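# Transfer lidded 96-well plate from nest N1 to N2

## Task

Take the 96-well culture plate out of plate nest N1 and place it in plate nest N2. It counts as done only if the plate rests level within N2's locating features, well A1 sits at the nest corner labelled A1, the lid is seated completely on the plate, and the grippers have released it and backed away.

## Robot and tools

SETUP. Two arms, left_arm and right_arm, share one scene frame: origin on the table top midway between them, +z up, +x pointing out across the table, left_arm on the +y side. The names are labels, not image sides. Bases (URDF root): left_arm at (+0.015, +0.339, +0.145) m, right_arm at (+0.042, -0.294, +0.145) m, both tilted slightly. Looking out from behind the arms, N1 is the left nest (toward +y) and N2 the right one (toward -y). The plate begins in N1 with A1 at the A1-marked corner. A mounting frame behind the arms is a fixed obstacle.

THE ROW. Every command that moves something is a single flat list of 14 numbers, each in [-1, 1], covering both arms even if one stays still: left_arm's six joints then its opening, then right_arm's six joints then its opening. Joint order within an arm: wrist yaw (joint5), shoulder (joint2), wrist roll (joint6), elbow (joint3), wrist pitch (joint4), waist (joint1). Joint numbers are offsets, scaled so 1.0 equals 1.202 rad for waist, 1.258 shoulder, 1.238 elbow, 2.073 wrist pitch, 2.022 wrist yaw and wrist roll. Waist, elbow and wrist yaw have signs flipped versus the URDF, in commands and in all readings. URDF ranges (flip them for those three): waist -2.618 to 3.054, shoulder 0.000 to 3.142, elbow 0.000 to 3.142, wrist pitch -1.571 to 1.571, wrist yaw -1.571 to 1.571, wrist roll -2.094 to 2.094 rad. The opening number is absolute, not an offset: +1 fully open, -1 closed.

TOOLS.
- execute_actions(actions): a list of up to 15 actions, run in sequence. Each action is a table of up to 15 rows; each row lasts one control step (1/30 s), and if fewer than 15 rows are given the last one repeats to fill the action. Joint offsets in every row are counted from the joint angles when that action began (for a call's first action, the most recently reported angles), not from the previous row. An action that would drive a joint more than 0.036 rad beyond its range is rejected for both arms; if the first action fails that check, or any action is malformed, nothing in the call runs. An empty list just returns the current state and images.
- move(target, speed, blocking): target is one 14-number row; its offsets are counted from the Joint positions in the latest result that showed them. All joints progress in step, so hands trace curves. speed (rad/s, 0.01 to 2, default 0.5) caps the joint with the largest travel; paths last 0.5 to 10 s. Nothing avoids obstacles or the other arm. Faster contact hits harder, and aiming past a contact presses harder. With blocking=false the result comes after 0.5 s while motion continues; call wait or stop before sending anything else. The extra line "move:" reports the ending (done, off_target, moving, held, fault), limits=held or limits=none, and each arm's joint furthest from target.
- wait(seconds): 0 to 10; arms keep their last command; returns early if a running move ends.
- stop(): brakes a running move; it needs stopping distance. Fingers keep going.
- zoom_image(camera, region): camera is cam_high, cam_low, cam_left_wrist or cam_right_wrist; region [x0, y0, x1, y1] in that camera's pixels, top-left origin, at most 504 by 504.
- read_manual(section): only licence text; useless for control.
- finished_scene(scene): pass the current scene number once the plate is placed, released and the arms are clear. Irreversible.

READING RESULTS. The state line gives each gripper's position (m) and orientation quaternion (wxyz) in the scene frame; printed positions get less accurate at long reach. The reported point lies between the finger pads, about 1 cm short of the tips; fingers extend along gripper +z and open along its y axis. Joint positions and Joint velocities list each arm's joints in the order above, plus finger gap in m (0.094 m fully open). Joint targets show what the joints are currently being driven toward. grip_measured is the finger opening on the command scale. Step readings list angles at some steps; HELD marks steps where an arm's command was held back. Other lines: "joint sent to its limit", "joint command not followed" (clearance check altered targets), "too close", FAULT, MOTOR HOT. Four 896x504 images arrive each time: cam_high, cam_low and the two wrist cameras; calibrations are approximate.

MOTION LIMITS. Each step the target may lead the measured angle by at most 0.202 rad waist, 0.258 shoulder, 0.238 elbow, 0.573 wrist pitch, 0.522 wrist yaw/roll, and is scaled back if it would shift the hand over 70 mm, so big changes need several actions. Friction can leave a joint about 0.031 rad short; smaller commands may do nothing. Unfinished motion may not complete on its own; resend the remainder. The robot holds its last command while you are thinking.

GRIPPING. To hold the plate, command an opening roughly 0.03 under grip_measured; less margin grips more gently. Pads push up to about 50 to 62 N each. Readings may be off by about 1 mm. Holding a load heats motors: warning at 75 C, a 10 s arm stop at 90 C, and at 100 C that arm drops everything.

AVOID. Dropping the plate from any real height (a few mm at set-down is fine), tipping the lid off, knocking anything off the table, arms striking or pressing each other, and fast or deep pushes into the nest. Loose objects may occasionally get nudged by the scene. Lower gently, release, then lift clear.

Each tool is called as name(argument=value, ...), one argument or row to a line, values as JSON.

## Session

execute_actions(
  actions=[],
)

Scene clock: 0.00 s.
left_arm: end_effector_position=(+0.3216, +0.4867, +0.2705) grip_measured=+1.000 end_effector_quat_wxyz=(+0.106, +0.172, +0.978, -0.044) | right_arm: end_effector_position=(+0.0775, -0.9750, +0.2803) grip_measured=+1.000 end_effector_quat_wxyz=(+0.500, +0.805, +0.213, -0.237)
Joint names: [wrist yaw, shoulder, wrist roll, elbow, wrist pitch, waist]
Joint positions: left_arm=[-0.7    1.363  1.387 -1.435 -1.464 -1.247  0.094] | right_arm=[ 0.111  2.292  1.369 -1.886  0.036  1.555  0.094]
Joint velocities: left_arm=[-0.007  0.007 -0.007 -0.002 -0.022 -0.012  0.   ] | right_arm=[-0.007 -0.007 -0.037  0.007 -0.051 -0.012  0.   ]
Joint targets: left_arm=[-0.700 1.363 1.387 -1.435 -1.464 -1.247] | right_arm=[0.111 2.292 1.369 -1.886 0.036 1.555]
camera_calibration (this result's frames):
cam_left_wrist: T_world_to_cam=[[-0.369061, -0.929066, 0.0250914, 0.568426], [-0.788461, 0.327272, 0.52079, -0.0256764], [-0.49206, 0.17242, -0.853316, 0.423322], [0, 0, 0, 1]] pos_world=[0.397839, 0.46352, 0.360337]
cam_right_wrist: T_world_to_cam=[[-0.329623, 0.461262, -0.823763, 0.703682], [0.889305, 0.444651, -0.106869, 0.436055], [0.316992, -0.767804, -0.556771, -0.511806], [0, 0, 0, 1]] pos_world=[0.00640276, -0.911441, 0.341309]

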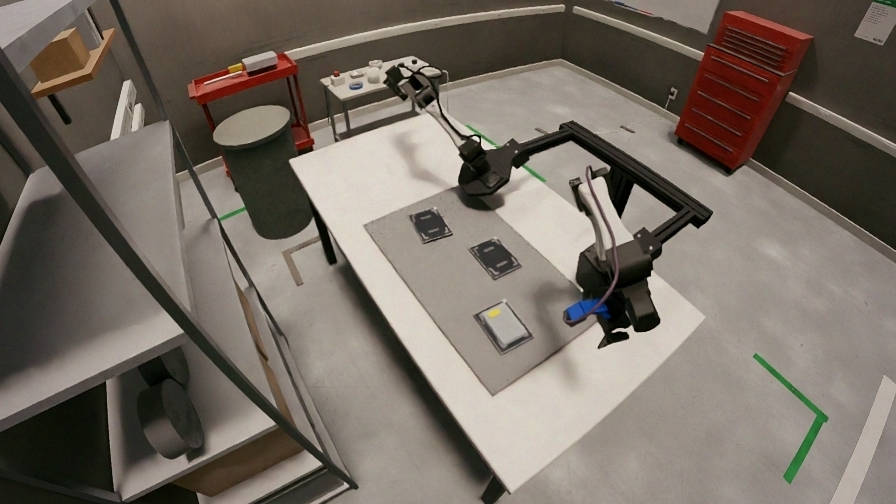

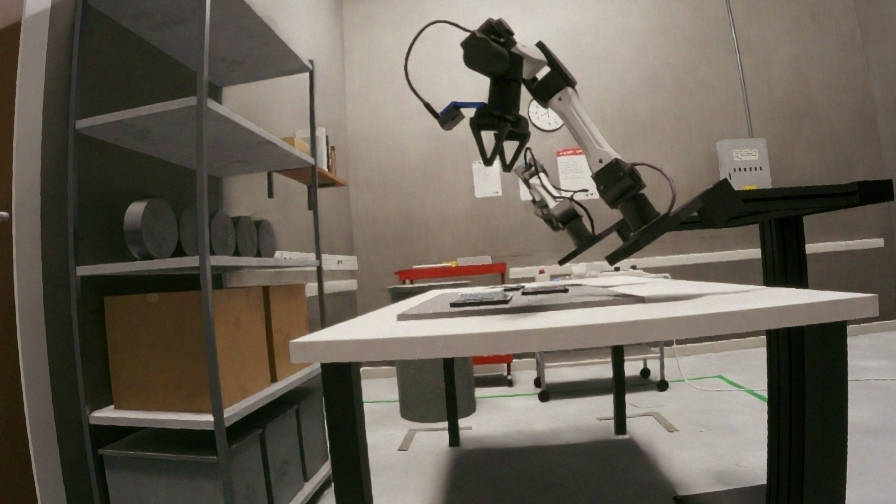

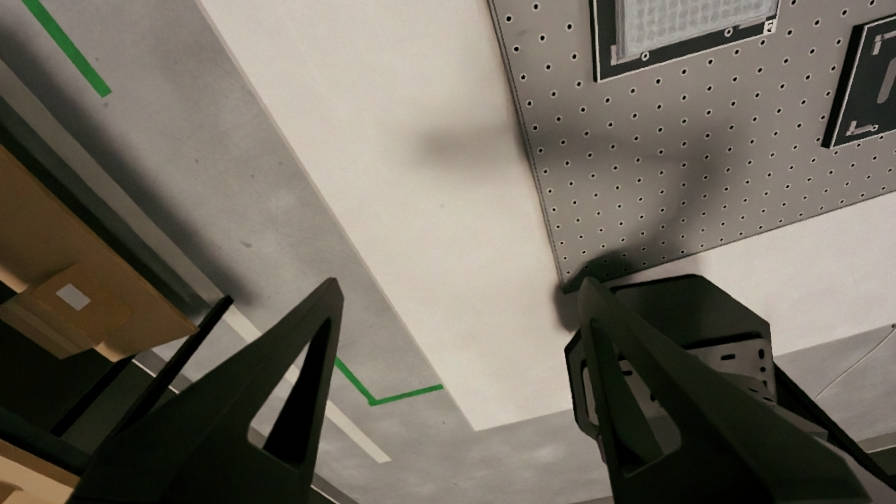

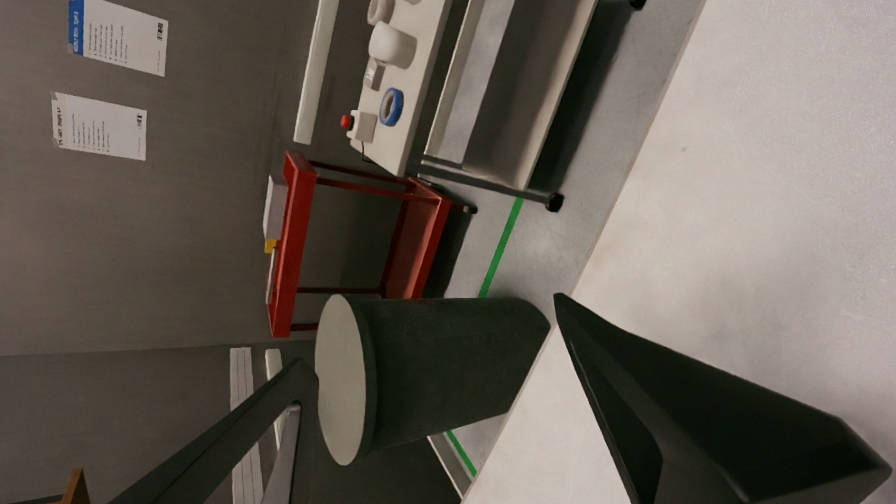

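zoom_image(
  camera="cam_high",
  region=[390,190,550,370],
)

zoom_image(
  camera="cam_left_wrist",
  region=[560,0,896,170],
)

Region (390, 190, 550, 370) of cam_high's 896x504 image, scaled by 2.800, with more detail than that image has.

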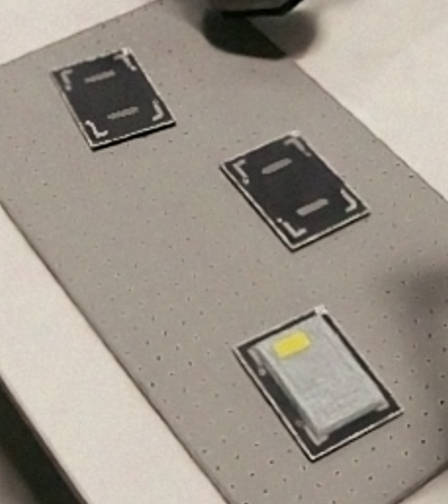

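Region (560, 0, 896, 170) of cam_left_wrist's 896x504 image, scaled by 1.500, with more detail than that image has; it fills the top 255 rows of this view, and the rest is white.

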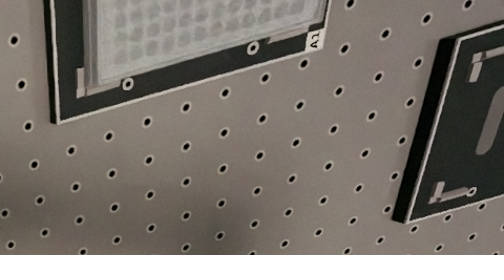

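move(
  target=[0.194,0.022,0,0.135,0.171,0.58, 1, -0.064,-0.476,-0.66,0.443,-0.2,-0.62,1],
  speed=1.0,
)

Scene clock: 24.17 s.
left_arm: end_effector_position=(+0.3672, +0.3966, +0.1693) grip_measured=+1.000 end_effector_quat_wxyz=(-0.003, +0.490, +0.870, -0.056) | right_arm: end_effector_position=(+0.3844, -0.6932, +0.1373) grip_measured=+1.000 end_effector_quat_wxyz=(+0.148, +0.381, +0.878, -0.249)
Joint names: [wrist yaw, shoulder, wrist roll, elbow, wrist pitch, waist]
Joint positions: left_arm=[-0.315  1.379  1.387 -1.283 -1.123 -0.558  0.094] | right_arm=[-0.007  1.713  0.047 -1.359 -0.365  0.809  0.094]
Joint velocities: left_arm=[ 0.037  0.002  0.007 -0.007 -0.051  0.002  0.   ] | right_arm=[ 0.007  0.002  0.007 -0.002 -0.037  0.012  0.   ]
Joint targets: left_arm=[-0.307 1.391 1.387 -1.268 -1.109 -0.549] | right_arm=[-0.018 1.693 0.035 -1.338 -0.379 0.810]
move: off_target (right_arm); limits=none; left_arm: farthest joint: the elbow, 0.015 radians from its target (0.167 radians at the start); right_arm: farthest joint: the elbow, 0.021 radians from its target (0.549 radians at the start)
camera_calibration (this result's frames):
cam_left_wrist: T_world_to_cam=[[-0.868694, -0.488919, 0.0795473, 0.503821], [-0.322921, 0.680732, 0.657515, -0.241839], [-0.375622, 0.545492, -0.74923, 0.166543], [0, 0, 0, 1]] pos_world=[0.422129, 0.320108, 0.243714]
cam_right_wrist: T_world_to_cam=[[-0.899824, -0.374819, 0.223219, 0.0529424], [-0.389841, 0.920521, -0.0258023, 0.832975], [-0.195807, -0.110237, -0.974427, 0.238042], [0, 0, 0, 1]] pos_world=[0.418976, -0.720686, 0.241629]

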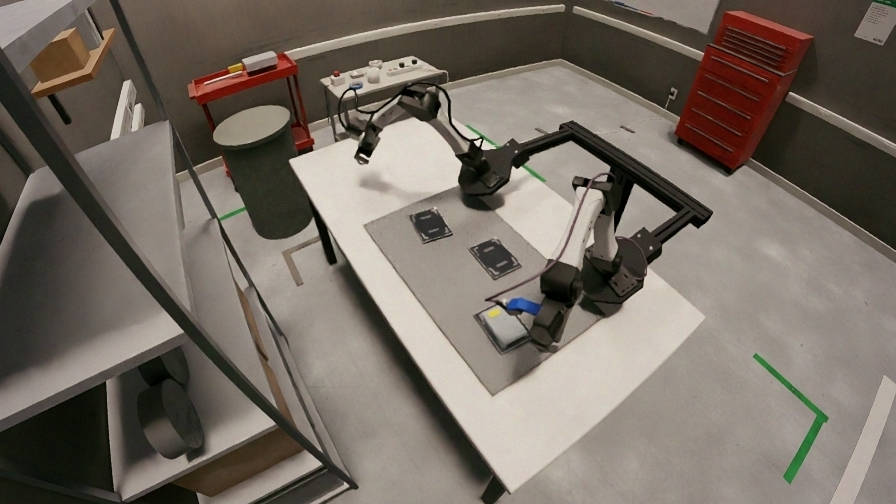

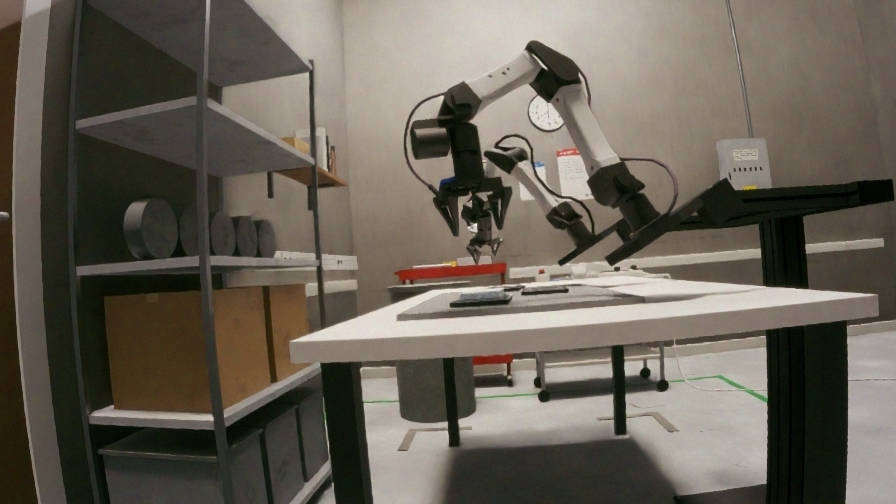

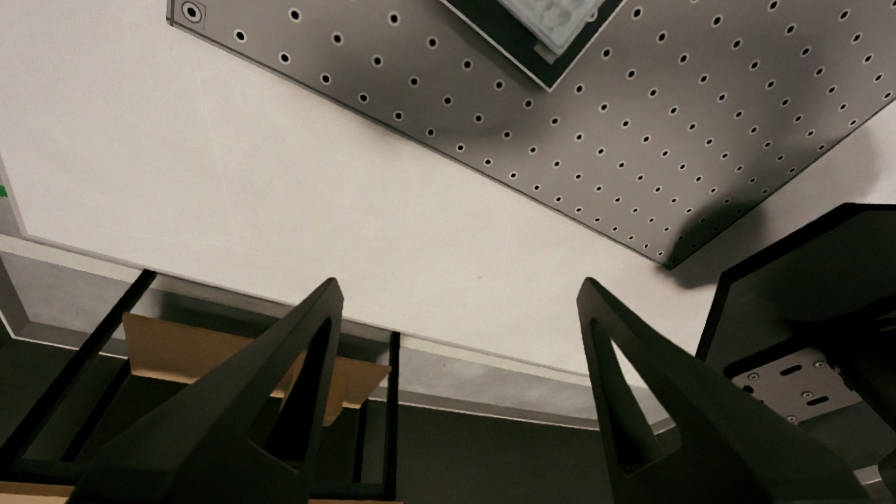

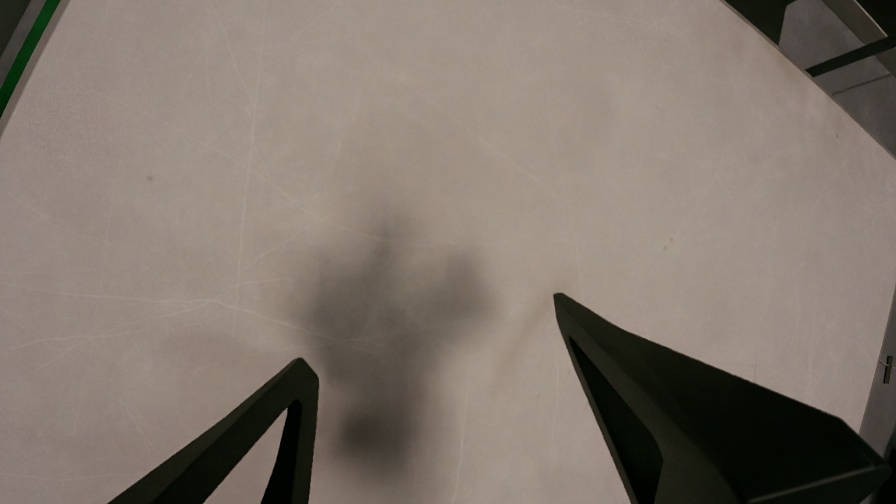

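move(
  target=[0.203,0.042,0,0.158,0.184,0.595, 1, -0.07,-0.5,-0.67,0.47,-0.22,-0.615,1],
  speed=1.0,
)

Scene clock: 30.37 s.
left_arm: end_effector_position=(+0.3754, +0.2413, +0.1000) grip_measured=+1.000 end_effector_quat_wxyz=(-0.000, +0.745, +0.667, +0.001) | right_arm: end_effector_position=(+0.3157, -0.3687, +0.1184) grip_measured=+1.000 end_effector_quat_wxyz=(-0.071, -0.527, +0.846, -0.043)
Joint names: [wrist yaw, shoulder, wrist roll, elbow, wrist pitch, waist]
Joint positions: left_arm=[ 0.087  1.42   1.387 -1.102 -0.755  0.148  0.094] | right_arm=[-0.136  1.106 -1.296 -0.797 -0.806  0.078  0.094]
Joint velocities: left_arm=[-0.051  0.002 -0.081  0.017 -0.007  0.002  0.   ] | right_arm=[-0.051  0.012 -0.007  0.012  0.037  0.017  0.   ]
Joint targets: left_arm=[0.095 1.432 1.387 -1.087 -0.741 0.157] | right_arm=[-0.149 1.084 -1.308 -0.777 -0.821 0.070]
move: off_target (right_arm); limits=none; left_arm: farthest joint: the elbow, 0.015 radians from its target (0.195 radians at the start); right_arm: farthest joint: the shoulder, 0.022 radians from its target (0.629 radians at the start)
camera_calibration (this result's frames):
cam_left_wrist: T_world_to_cam=[[-0.990028, 0.139405, -0.020264, 0.344457], [0.0855034, 0.708985, 0.700021, -0.252311], [0.111953, 0.691307, -0.713835, -0.0192961], [0, 0, 0, 1]] pos_world=[0.364756, 0.144205, 0.169828]
cam_right_wrist: T_world_to_cam=[[0.74533, -0.661214, 0.0853169, -0.491655], [-0.549132, -0.536284, 0.640979, -0.0587311], [-0.37807, -0.524591, -0.762802, 0.121629], [0, 0, 0, 1]] pos_world=[0.380178, -0.29278, 0.172371]

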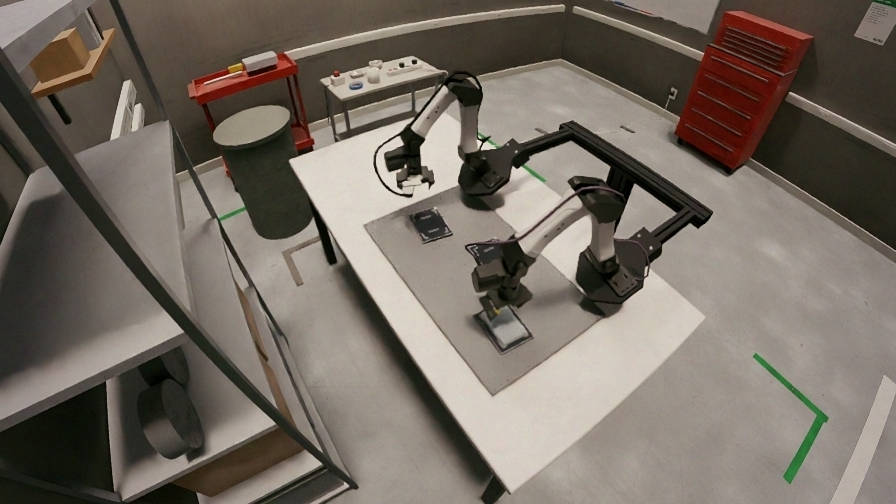

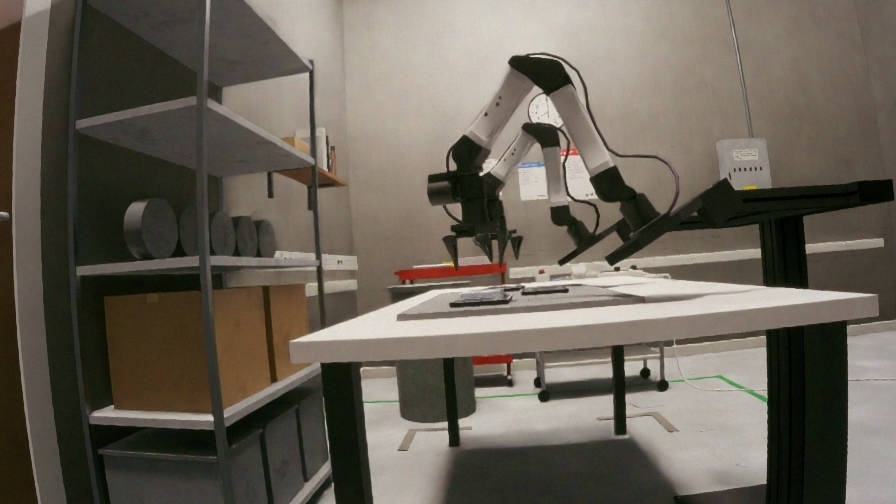

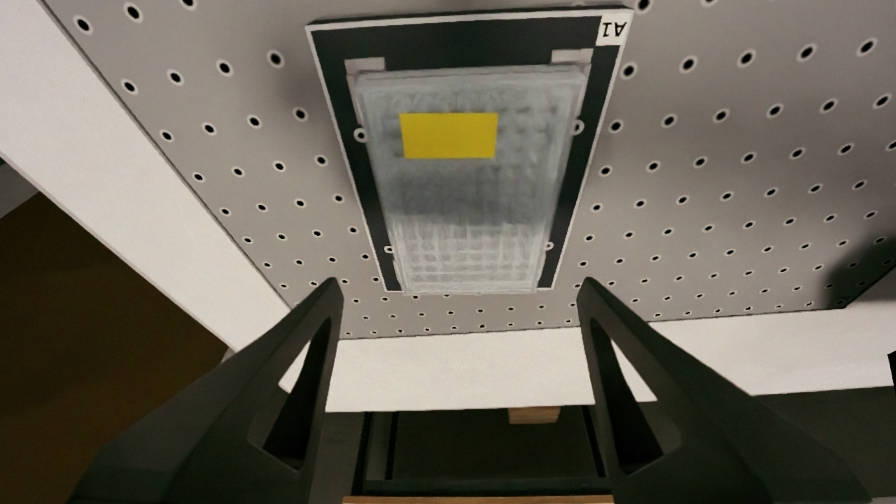

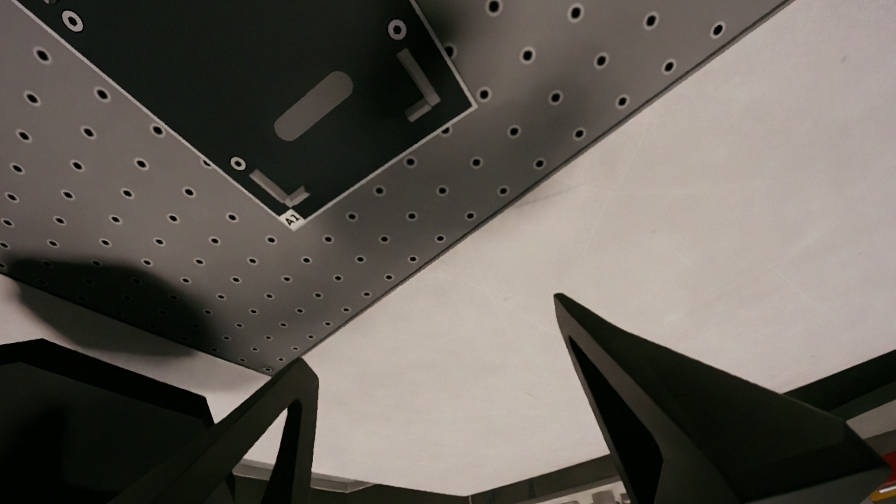

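move(
  target=[-0.008,0.077,0,0.063,0.078,-0.019, 1, 0,0,0,0,0,0,1],
  speed=0.3,
)

Scene clock: 45.27 s.
left_arm: end_effector_position=(+0.3719, +0.2417, +0.0604) grip_measured=+1.000 end_effector_quat_wxyz=(-0.002, +0.741, +0.671, -0.003) | right_arm: end_effector_position=(+0.3157, -0.3687, +0.1184) grip_measured=+1.000 end_effector_quat_wxyz=(-0.071, -0.527, +0.846, -0.043)
Joint names: [wrist yaw, shoulder, wrist roll, elbow, wrist pitch, waist]
Joint positions: left_arm=[ 0.076  1.508  1.387 -1.037 -0.608  0.135  0.094] | right_arm=[-0.136  1.106 -1.296 -0.797 -0.806  0.078  0.094]
Joint velocities: left_arm=[-0.022 -0.002  0.022 -0.007  0.007  0.002  0.   ] | right_arm=[ 0.007  0.007  0.022 -0.007 -0.022  0.007  0.   ]
Joint targets: left_arm=[0.071 1.516 1.387 -1.024 -0.594 0.125] | right_arm=[-0.136 1.106 -1.295 -0.797 -0.806 0.078]
move: done; limits=none; left_arm: farthest joint: the wrist pitch, 0.015 radians from its target (0.162 radians at the start); right_arm: farthest joint: the waist, 0.000 radians from its target (0.000 radians at the start)
camera_calibration (this result's frames):
cam_left_wrist: T_world_to_cam=[[-0.991576, 0.128909, -0.0126429, 0.342755], [0.0836196, 0.711624, 0.697567, -0.224347], [0.0989194, 0.690633, -0.716408, -0.042348], [0, 0, 0, 1]] pos_world=[0.362817, 0.144713, 0.130492]
cam_right_wrist: T_world_to_cam=[[0.745584, -0.660936, 0.0852559, -0.491625], [-0.548894, -0.536509, 0.640994, -0.0588909], [-0.377916, -0.524711, -0.762796, 0.121536], [0, 0, 0, 1]] pos_world=[0.380153, -0.292757, 0.17237]

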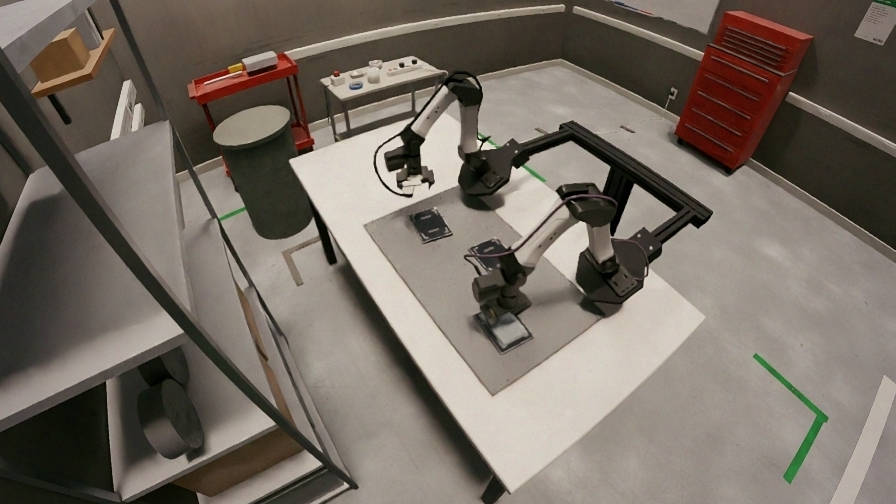

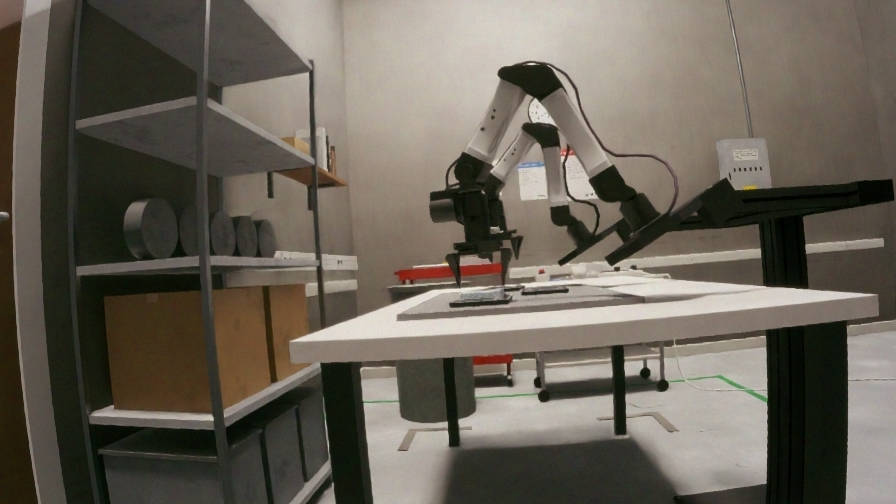

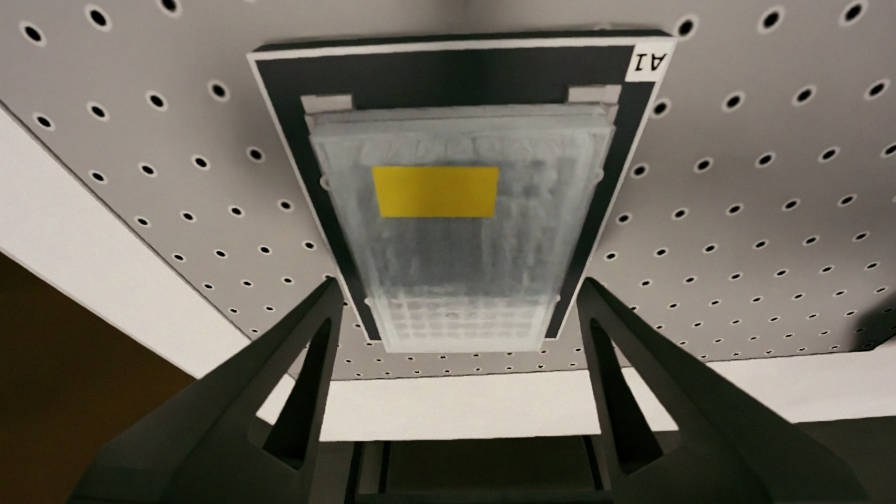

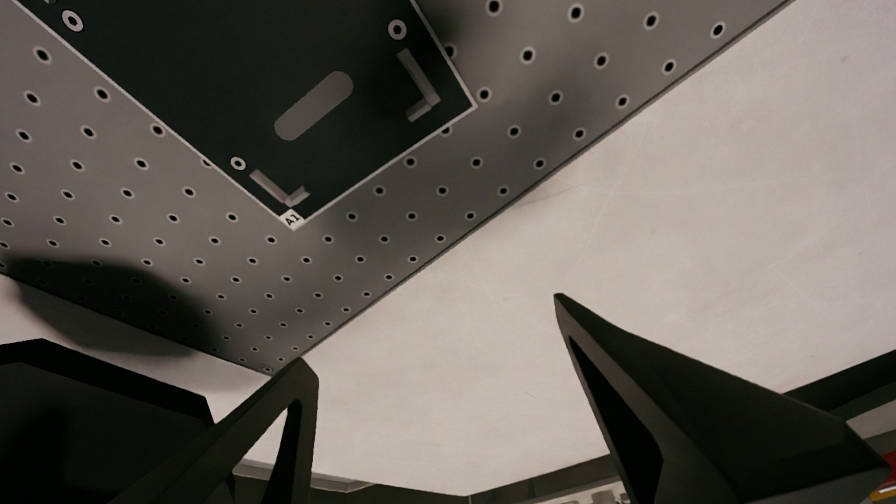

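move(
  target=[0,0.052,0,0.044,0.055,0, 1, 0,0,0,0,0,0,1],
  speed=0.12,
)

Scene clock: 51.30 s.
left_arm: end_effector_position=(+0.3695, +0.2404, +0.0374) grip_measured=+1.000 end_effector_quat_wxyz=(+0.001, +0.741, +0.671, -0.001) | right_arm: end_effector_position=(+0.3157, -0.3687, +0.1184) grip_measured=+1.000 end_effector_quat_wxyz=(-0.071, -0.527, +0.846, -0.043)
Joint names: [wrist yaw, shoulder, wrist roll, elbow, wrist pitch, waist]
Joint positions: left_arm=[ 0.076  1.562  1.387 -0.999 -0.509  0.135  0.094] | right_arm=[-0.136  1.106 -1.296 -0.797 -0.806  0.078  0.094]
Joint velocities: left_arm=[ 0.037 -0.022  0.007 -0.012 -0.066 -0.007  0.   ] | right_arm=[-0.007  0.012 -0.037  0.007 -0.022  0.002  0.   ]
Joint targets: left_arm=[0.076 1.573 1.387 -0.983 -0.494 0.135] | right_arm=[-0.136 1.106 -1.296 -0.797 -0.806 0.078]
move: done; limits=none; left_arm: farthest joint: the elbow, 0.016 radians from its target (0.055 radians at the start); right_arm: farthest joint: the waist, 0.000 radians from its target (0.000 radians at the start)
camera_calibration (this result's frames):
cam_left_wrist: T_world_to_cam=[[-0.991542, 0.128335, -0.0193485, 0.340632], [0.0787256, 0.713253, 0.696472, -0.205769], [0.103182, 0.689058, -0.717323, -0.0588545], [0, 0, 0, 1]] pos_world=[0.360023, 0.143604, 0.107685]
cam_right_wrist: T_world_to_cam=[[0.745584, -0.660936, 0.0852559, -0.491625], [-0.548894, -0.536509, 0.640994, -0.0588909], [-0.377916, -0.524711, -0.762796, 0.121536], [0, 0, 0, 1]] pos_world=[0.380153, -0.292757, 0.17237]

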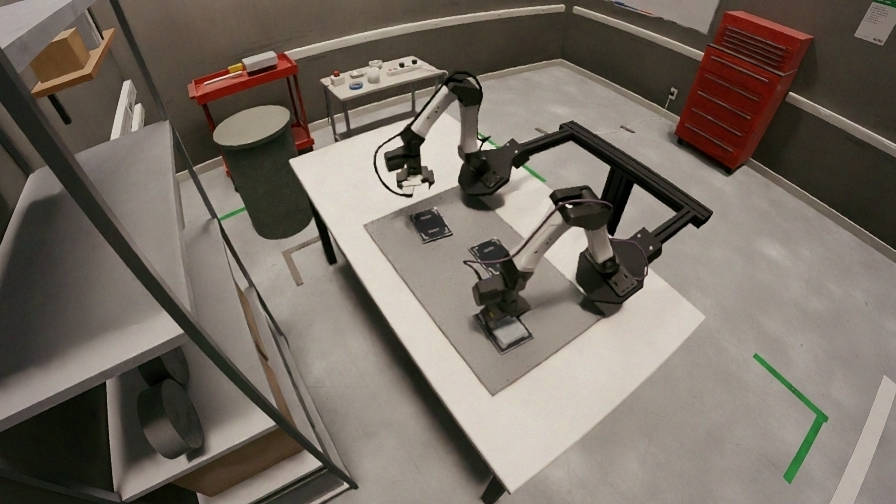

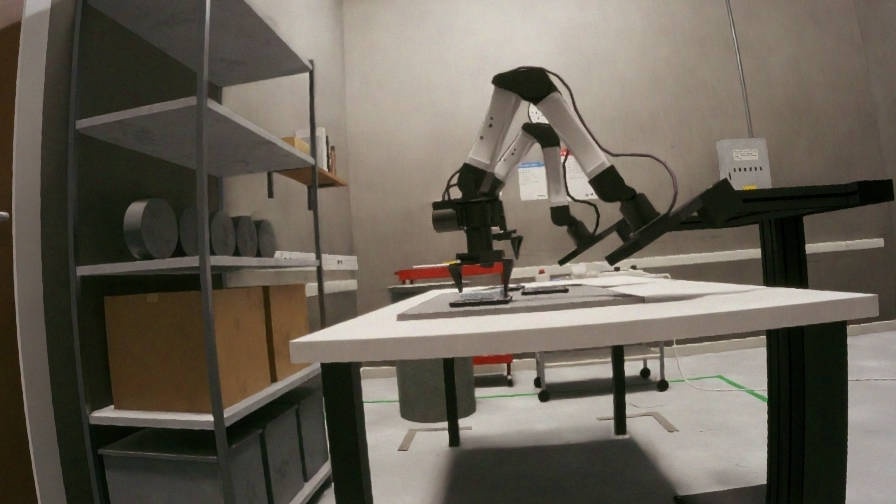

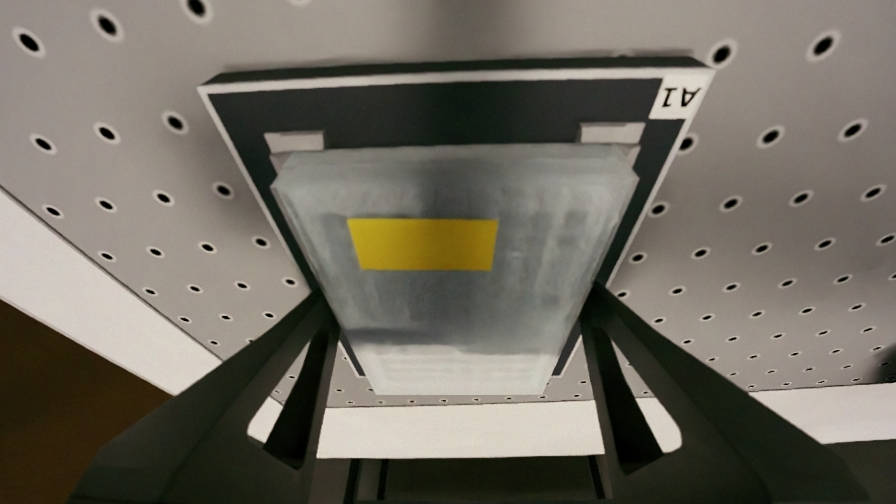

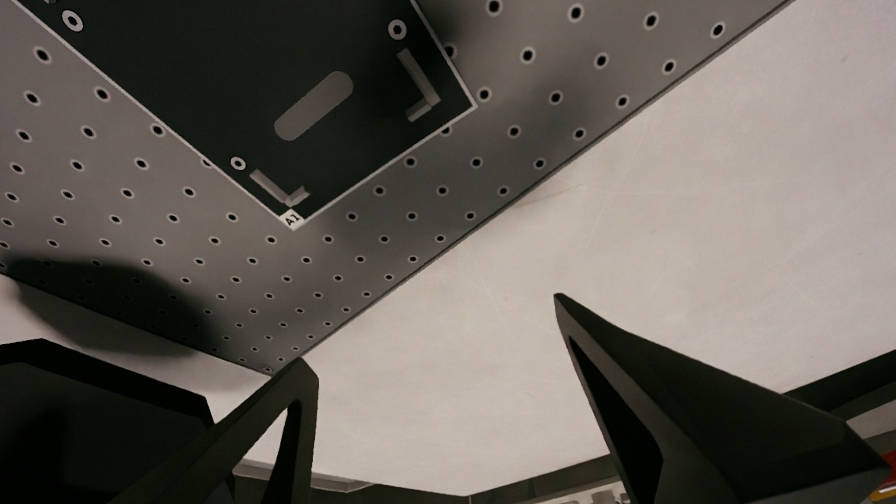

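execute_actions(
  actions=[
    [[0,0.012,0,0,0,0,0.9, 0,0,0,0,0,0,1]],
    [[0,0.012,0,0,0,0,0.82, 0,0,0,0,0,0,1]],
    [[0,0.012,0,0,0,0,0.765, 0,0,0,0,0,0,1]],
    [[0,0,0,0,0,0,0.765, 0,0,0,0,0,0,1]],
  ],
)

Scene clock: 56.20 s.
left_arm: end_effector_position=(+0.3704, +0.2402, +0.0374) grip_measured=+0.803 end_effector_quat_wxyz=(+0.003, +0.741, +0.671, +0.000) | right_arm: end_effector_position=(+0.3157, -0.3687, +0.1184) grip_measured=+1.000 end_effector_quat_wxyz=(-0.071, -0.527, +0.846, -0.043)
Joint names: [wrist yaw, shoulder, wrist roll, elbow, wrist pitch, waist]
Joint positions: left_arm=[ 0.076  1.562  1.387 -0.999 -0.505  0.135  0.085] | right_arm=[-0.136  1.106 -1.296 -0.797 -0.806  0.078  0.094]
Joint velocities: left_arm=[ 0.051 -0.022 -0.022 -0.007 -0.022 -0.002 -0.   ] | right_arm=[-0.081 -0.022 -0.007  0.007 -0.095  0.012  0.   ]
Joint targets: left_arm=[0.076 1.562 1.387 -0.999 -0.505 0.135] | right_arm=[-0.136 1.106 -1.296 -0.797 -0.806 0.078]
Step readings (joint positions; steps 1 to 15: 1st action; 16 to 30: 2nd action; 31 to 45: 3rd action; 46 to 60: 4th action):
0: left_arm=[0.076 1.562 1.387 -0.999 -0.509 0.135] | right_arm=[-0.136 1.106 -1.296 -0.797 -0.806 0.078]
1: left_arm=[0.076 1.562 1.387 -0.999 -0.509 0.135] | right_arm=[-0.136 1.106 -1.296 -0.797 -0.806 0.078]
2: left_arm=[0.076 1.562 1.387 -0.999 -0.509 0.135] | right_arm=[-0.136 1.106 -1.296 -0.797 -0.806 0.078]
4: left_arm=[0.076 1.562 1.387 -0.999 -0.509 0.135] | right_arm=[-0.136 1.106 -1.296 -0.797 -0.806 0.078]
8: left_arm=[0.076 1.562 1.387 -0.999 -0.509 0.135] | right_arm=[-0.136 1.106 -1.296 -0.797 -0.806 0.078]
15: left_arm=[0.076 1.562 1.387 -0.999 -0.509 0.135] | right_arm=[-0.136 1.106 -1.296 -0.797 -0.806 0.078]
16: left_arm=[0.076 1.562 1.387 -0.999 -0.507 0.135] | right_arm=[-0.136 1.106 -1.296 -0.797 -0.806 0.078]
17: left_arm=[0.076 1.562 1.387 -0.999 -0.505 0.135] | right_arm=[-0.136 1.106 -1.296 -0.797 -0.806 0.078]
19: left_arm=[0.076 1.562 1.387 -0.999 -0.505 0.135] | right_arm=[-0.136 1.106 -1.296 -0.797 -0.806 0.078]
23: left_arm=[0.076 1.562 1.387 -0.999 -0.505 0.135] | right_arm=[-0.136 1.106 -1.296 -0.797 -0.806 0.078]
30: left_arm=[0.076 1.562 1.387 -0.999 -0.505 0.135] | right_arm=[-0.136 1.106 -1.296 -0.797 -0.806 0.078]
31: left_arm=[0.076 1.562 1.387 -0.999 -0.505 0.135] | right_arm=[-0.136 1.106 -1.296 -0.797 -0.806 0.078]
32: left_arm=[0.076 1.562 1.387 -0.999 -0.505 0.135] | right_arm=[-0.136 1.106 -1.296 -0.797 -0.806 0.078]
34: left_arm=[0.076 1.562 1.387 -0.999 -0.505 0.135] | right_arm=[-0.136 1.106 -1.296 -0.797 -0.806 0.078]
38: left_arm=[0.076 1.562 1.387 -0.999 -0.505 0.135] | right_arm=[-0.136 1.106 -1.296 -0.797 -0.806 0.078]
45: left_arm=[0.076 1.562 1.387 -0.999 -0.505 0.135] | right_arm=[-0.136 1.106 -1.296 -0.797 -0.806 0.078]
46: left_arm=[0.076 1.562 1.387 -0.999 -0.505 0.135] | right_arm=[-0.136 1.106 -1.296 -0.797 -0.806 0.078]
47: left_arm=[0.076 1.562 1.387 -0.999 -0.505 0.135] | right_arm=[-0.136 1.106 -1.296 -0.797 -0.806 0.078]
49: left_arm=[0.076 1.562 1.387 -0.999 -0.505 0.135] | right_arm=[-0.136 1.106 -1.296 -0.797 -0.806 0.078]
53: left_arm=[0.076 1.562 1.387 -0.999 -0.505 0.135] | right_arm=[-0.136 1.106 -1.296 -0.797 -0.806 0.078]
60: Joint positions above
camera_calibration (this result's frames):
cam_left_wrist: T_world_to_cam=[[-0.991501, 0.128021, -0.0231639, 0.34177], [0.0758931, 0.713759, 0.696268, -0.204766], [0.105671, 0.688592, -0.717408, -0.0596177], [0, 0, 0, 1]] pos_world=[0.360705, 0.143452, 0.107719]
cam_right_wrist: T_world_to_cam=[[0.745584, -0.660936, 0.0852559, -0.491625], [-0.548894, -0.536509, 0.640994, -0.0588909], [-0.377916, -0.524711, -0.762796, 0.121536], [0, 0, 0, 1]] pos_world=[0.380153, -0.292757, 0.17237]

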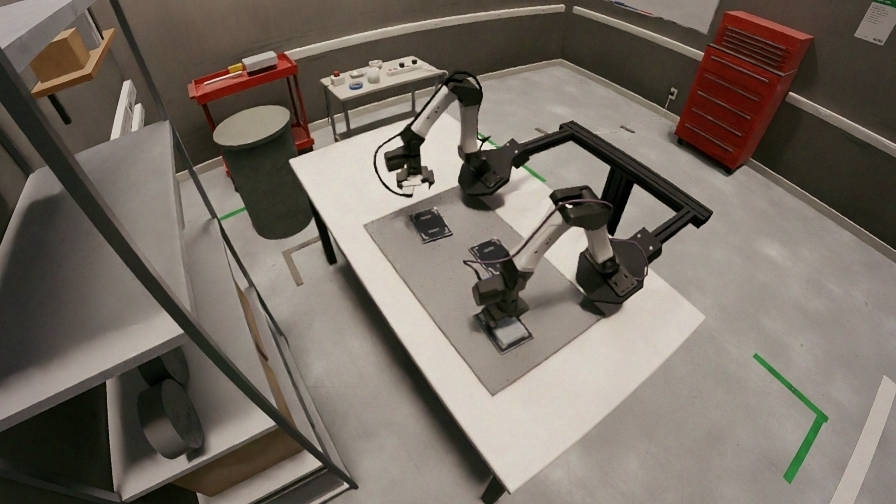

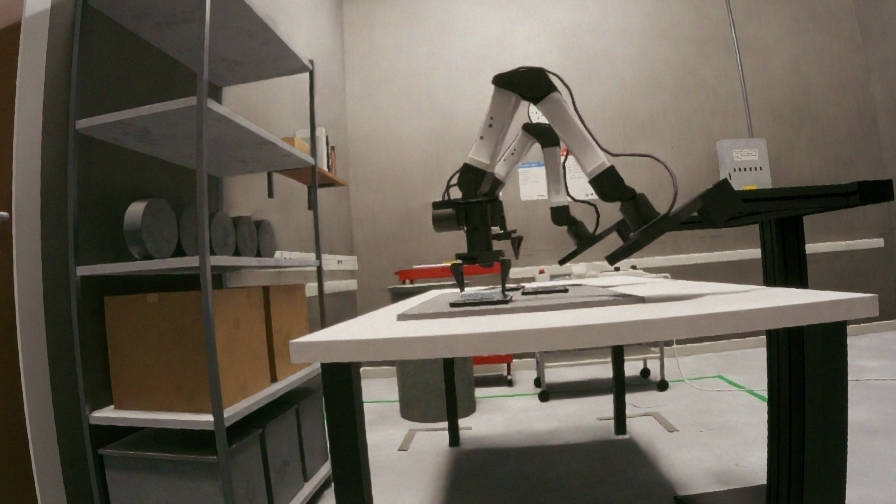

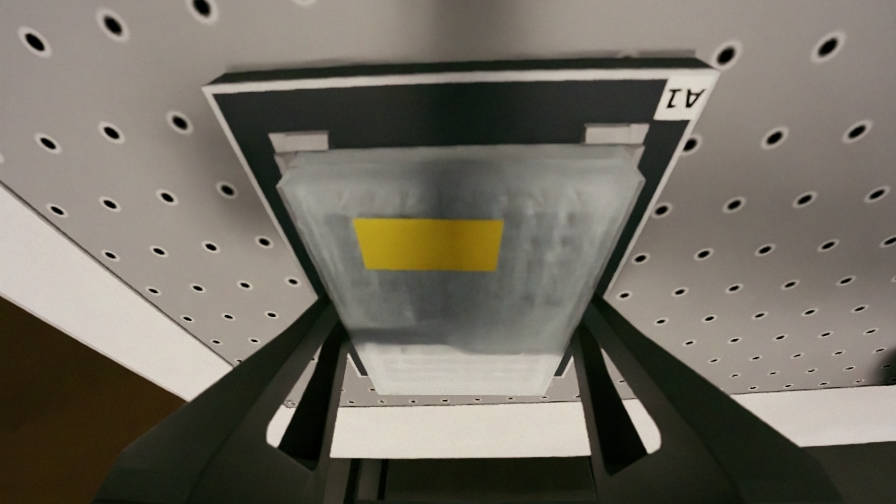

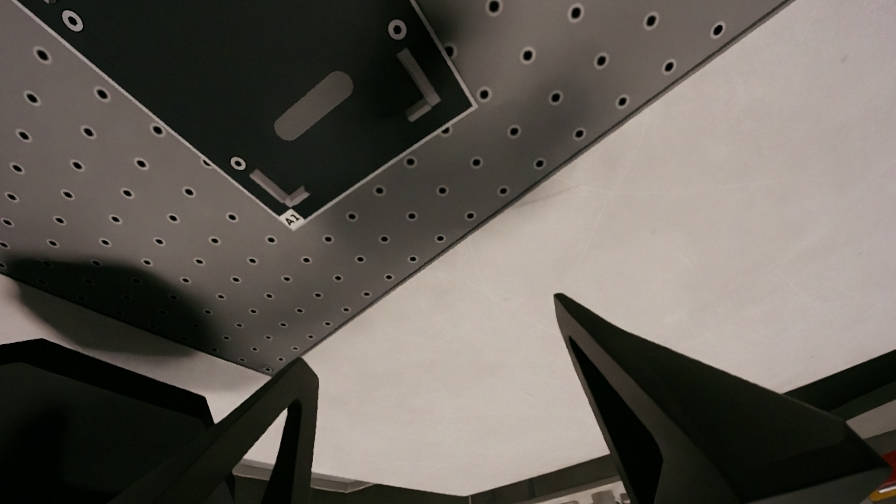

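move(
  target=[0.005,-0.122,0,-0.095,-0.127,0.01,0.765, 0,0,0,0,0,0,1],
  speed=0.15,
)

Scene clock: 68.77 s.
left_arm: end_effector_position=(+0.3712, +0.2450, +0.0942) grip_measured=+0.803 end_effector_quat_wxyz=(-0.009, +0.742, +0.671, -0.006) | right_arm: end_effector_position=(+0.3157, -0.3687, +0.1184) grip_measured=+1.000 end_effector_quat_wxyz=(-0.071, -0.527, +0.846, -0.043)
Joint names: [wrist yaw, shoulder, wrist roll, elbow, wrist pitch, waist]
Joint positions: left_arm=[ 0.078  1.433  1.387 -1.094 -0.756  0.135  0.085] | right_arm=[-0.136  1.106 -1.296 -0.797 -0.806  0.078  0.094]
Joint velocities: left_arm=[-0.007  0.002  0.022  0.007 -0.007  0.007  0.001] | right_arm=[-0.051 -0.002  0.051  0.002  0.081 -0.007  0.   ]
Joint targets: left_arm=[0.086 1.408 1.387 -1.116 -0.768 0.147] | right_arm=[-0.136 1.106 -1.296 -0.797 -0.806 0.078]
move: off_target (left_arm); limits=none; left_arm: farthest joint: the shoulder, 0.024 radians from its target (0.153 radians at the start); right_arm: farthest joint: the waist, 0.000 radians from its target (0.000 radians at the start)
camera_calibration (this result's frames):
cam_left_wrist: T_world_to_cam=[[-0.991492, 0.130151, 0.00215831, 0.340333], [0.0943999, 0.707528, 0.700352, -0.25349], [0.0896242, 0.694597, -0.713794, -0.018042], [0, 0, 0, 1]] pos_world=[0.362984, 0.147589, 0.16392]
cam_right_wrist: T_world_to_cam=[[0.745584, -0.660936, 0.0852559, -0.491625], [-0.548894, -0.536509, 0.640994, -0.0588909], [-0.377916, -0.524711, -0.762796, 0.121536], [0, 0, 0, 1]] pos_world=[0.380153, -0.292757, 0.17237]

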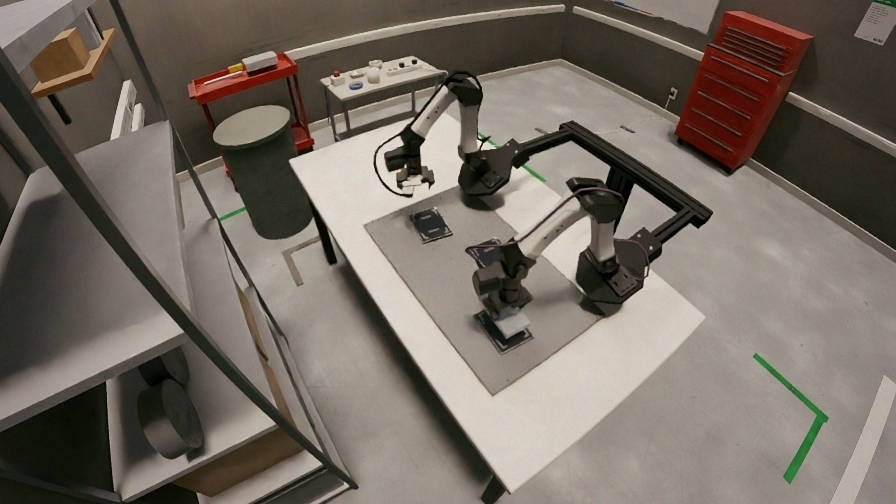

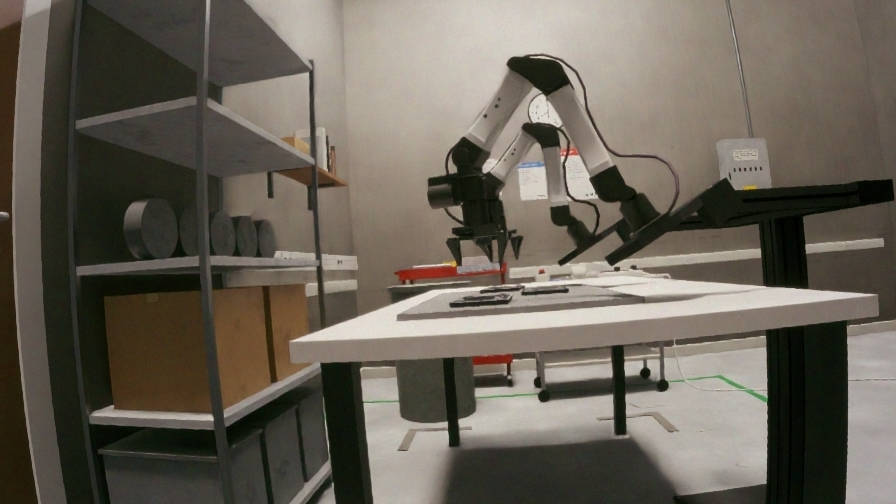

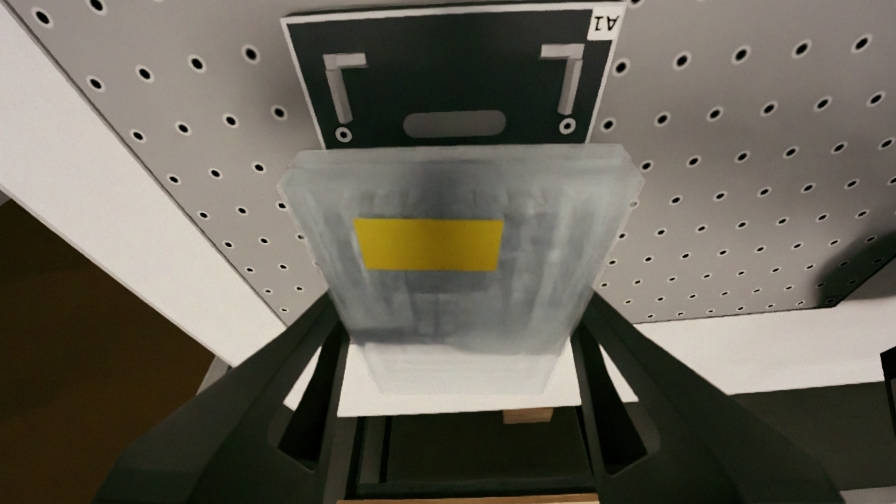

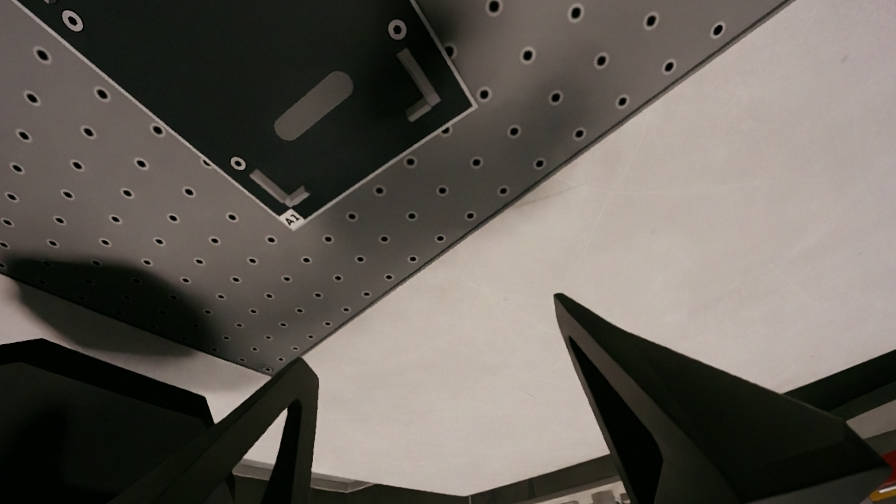

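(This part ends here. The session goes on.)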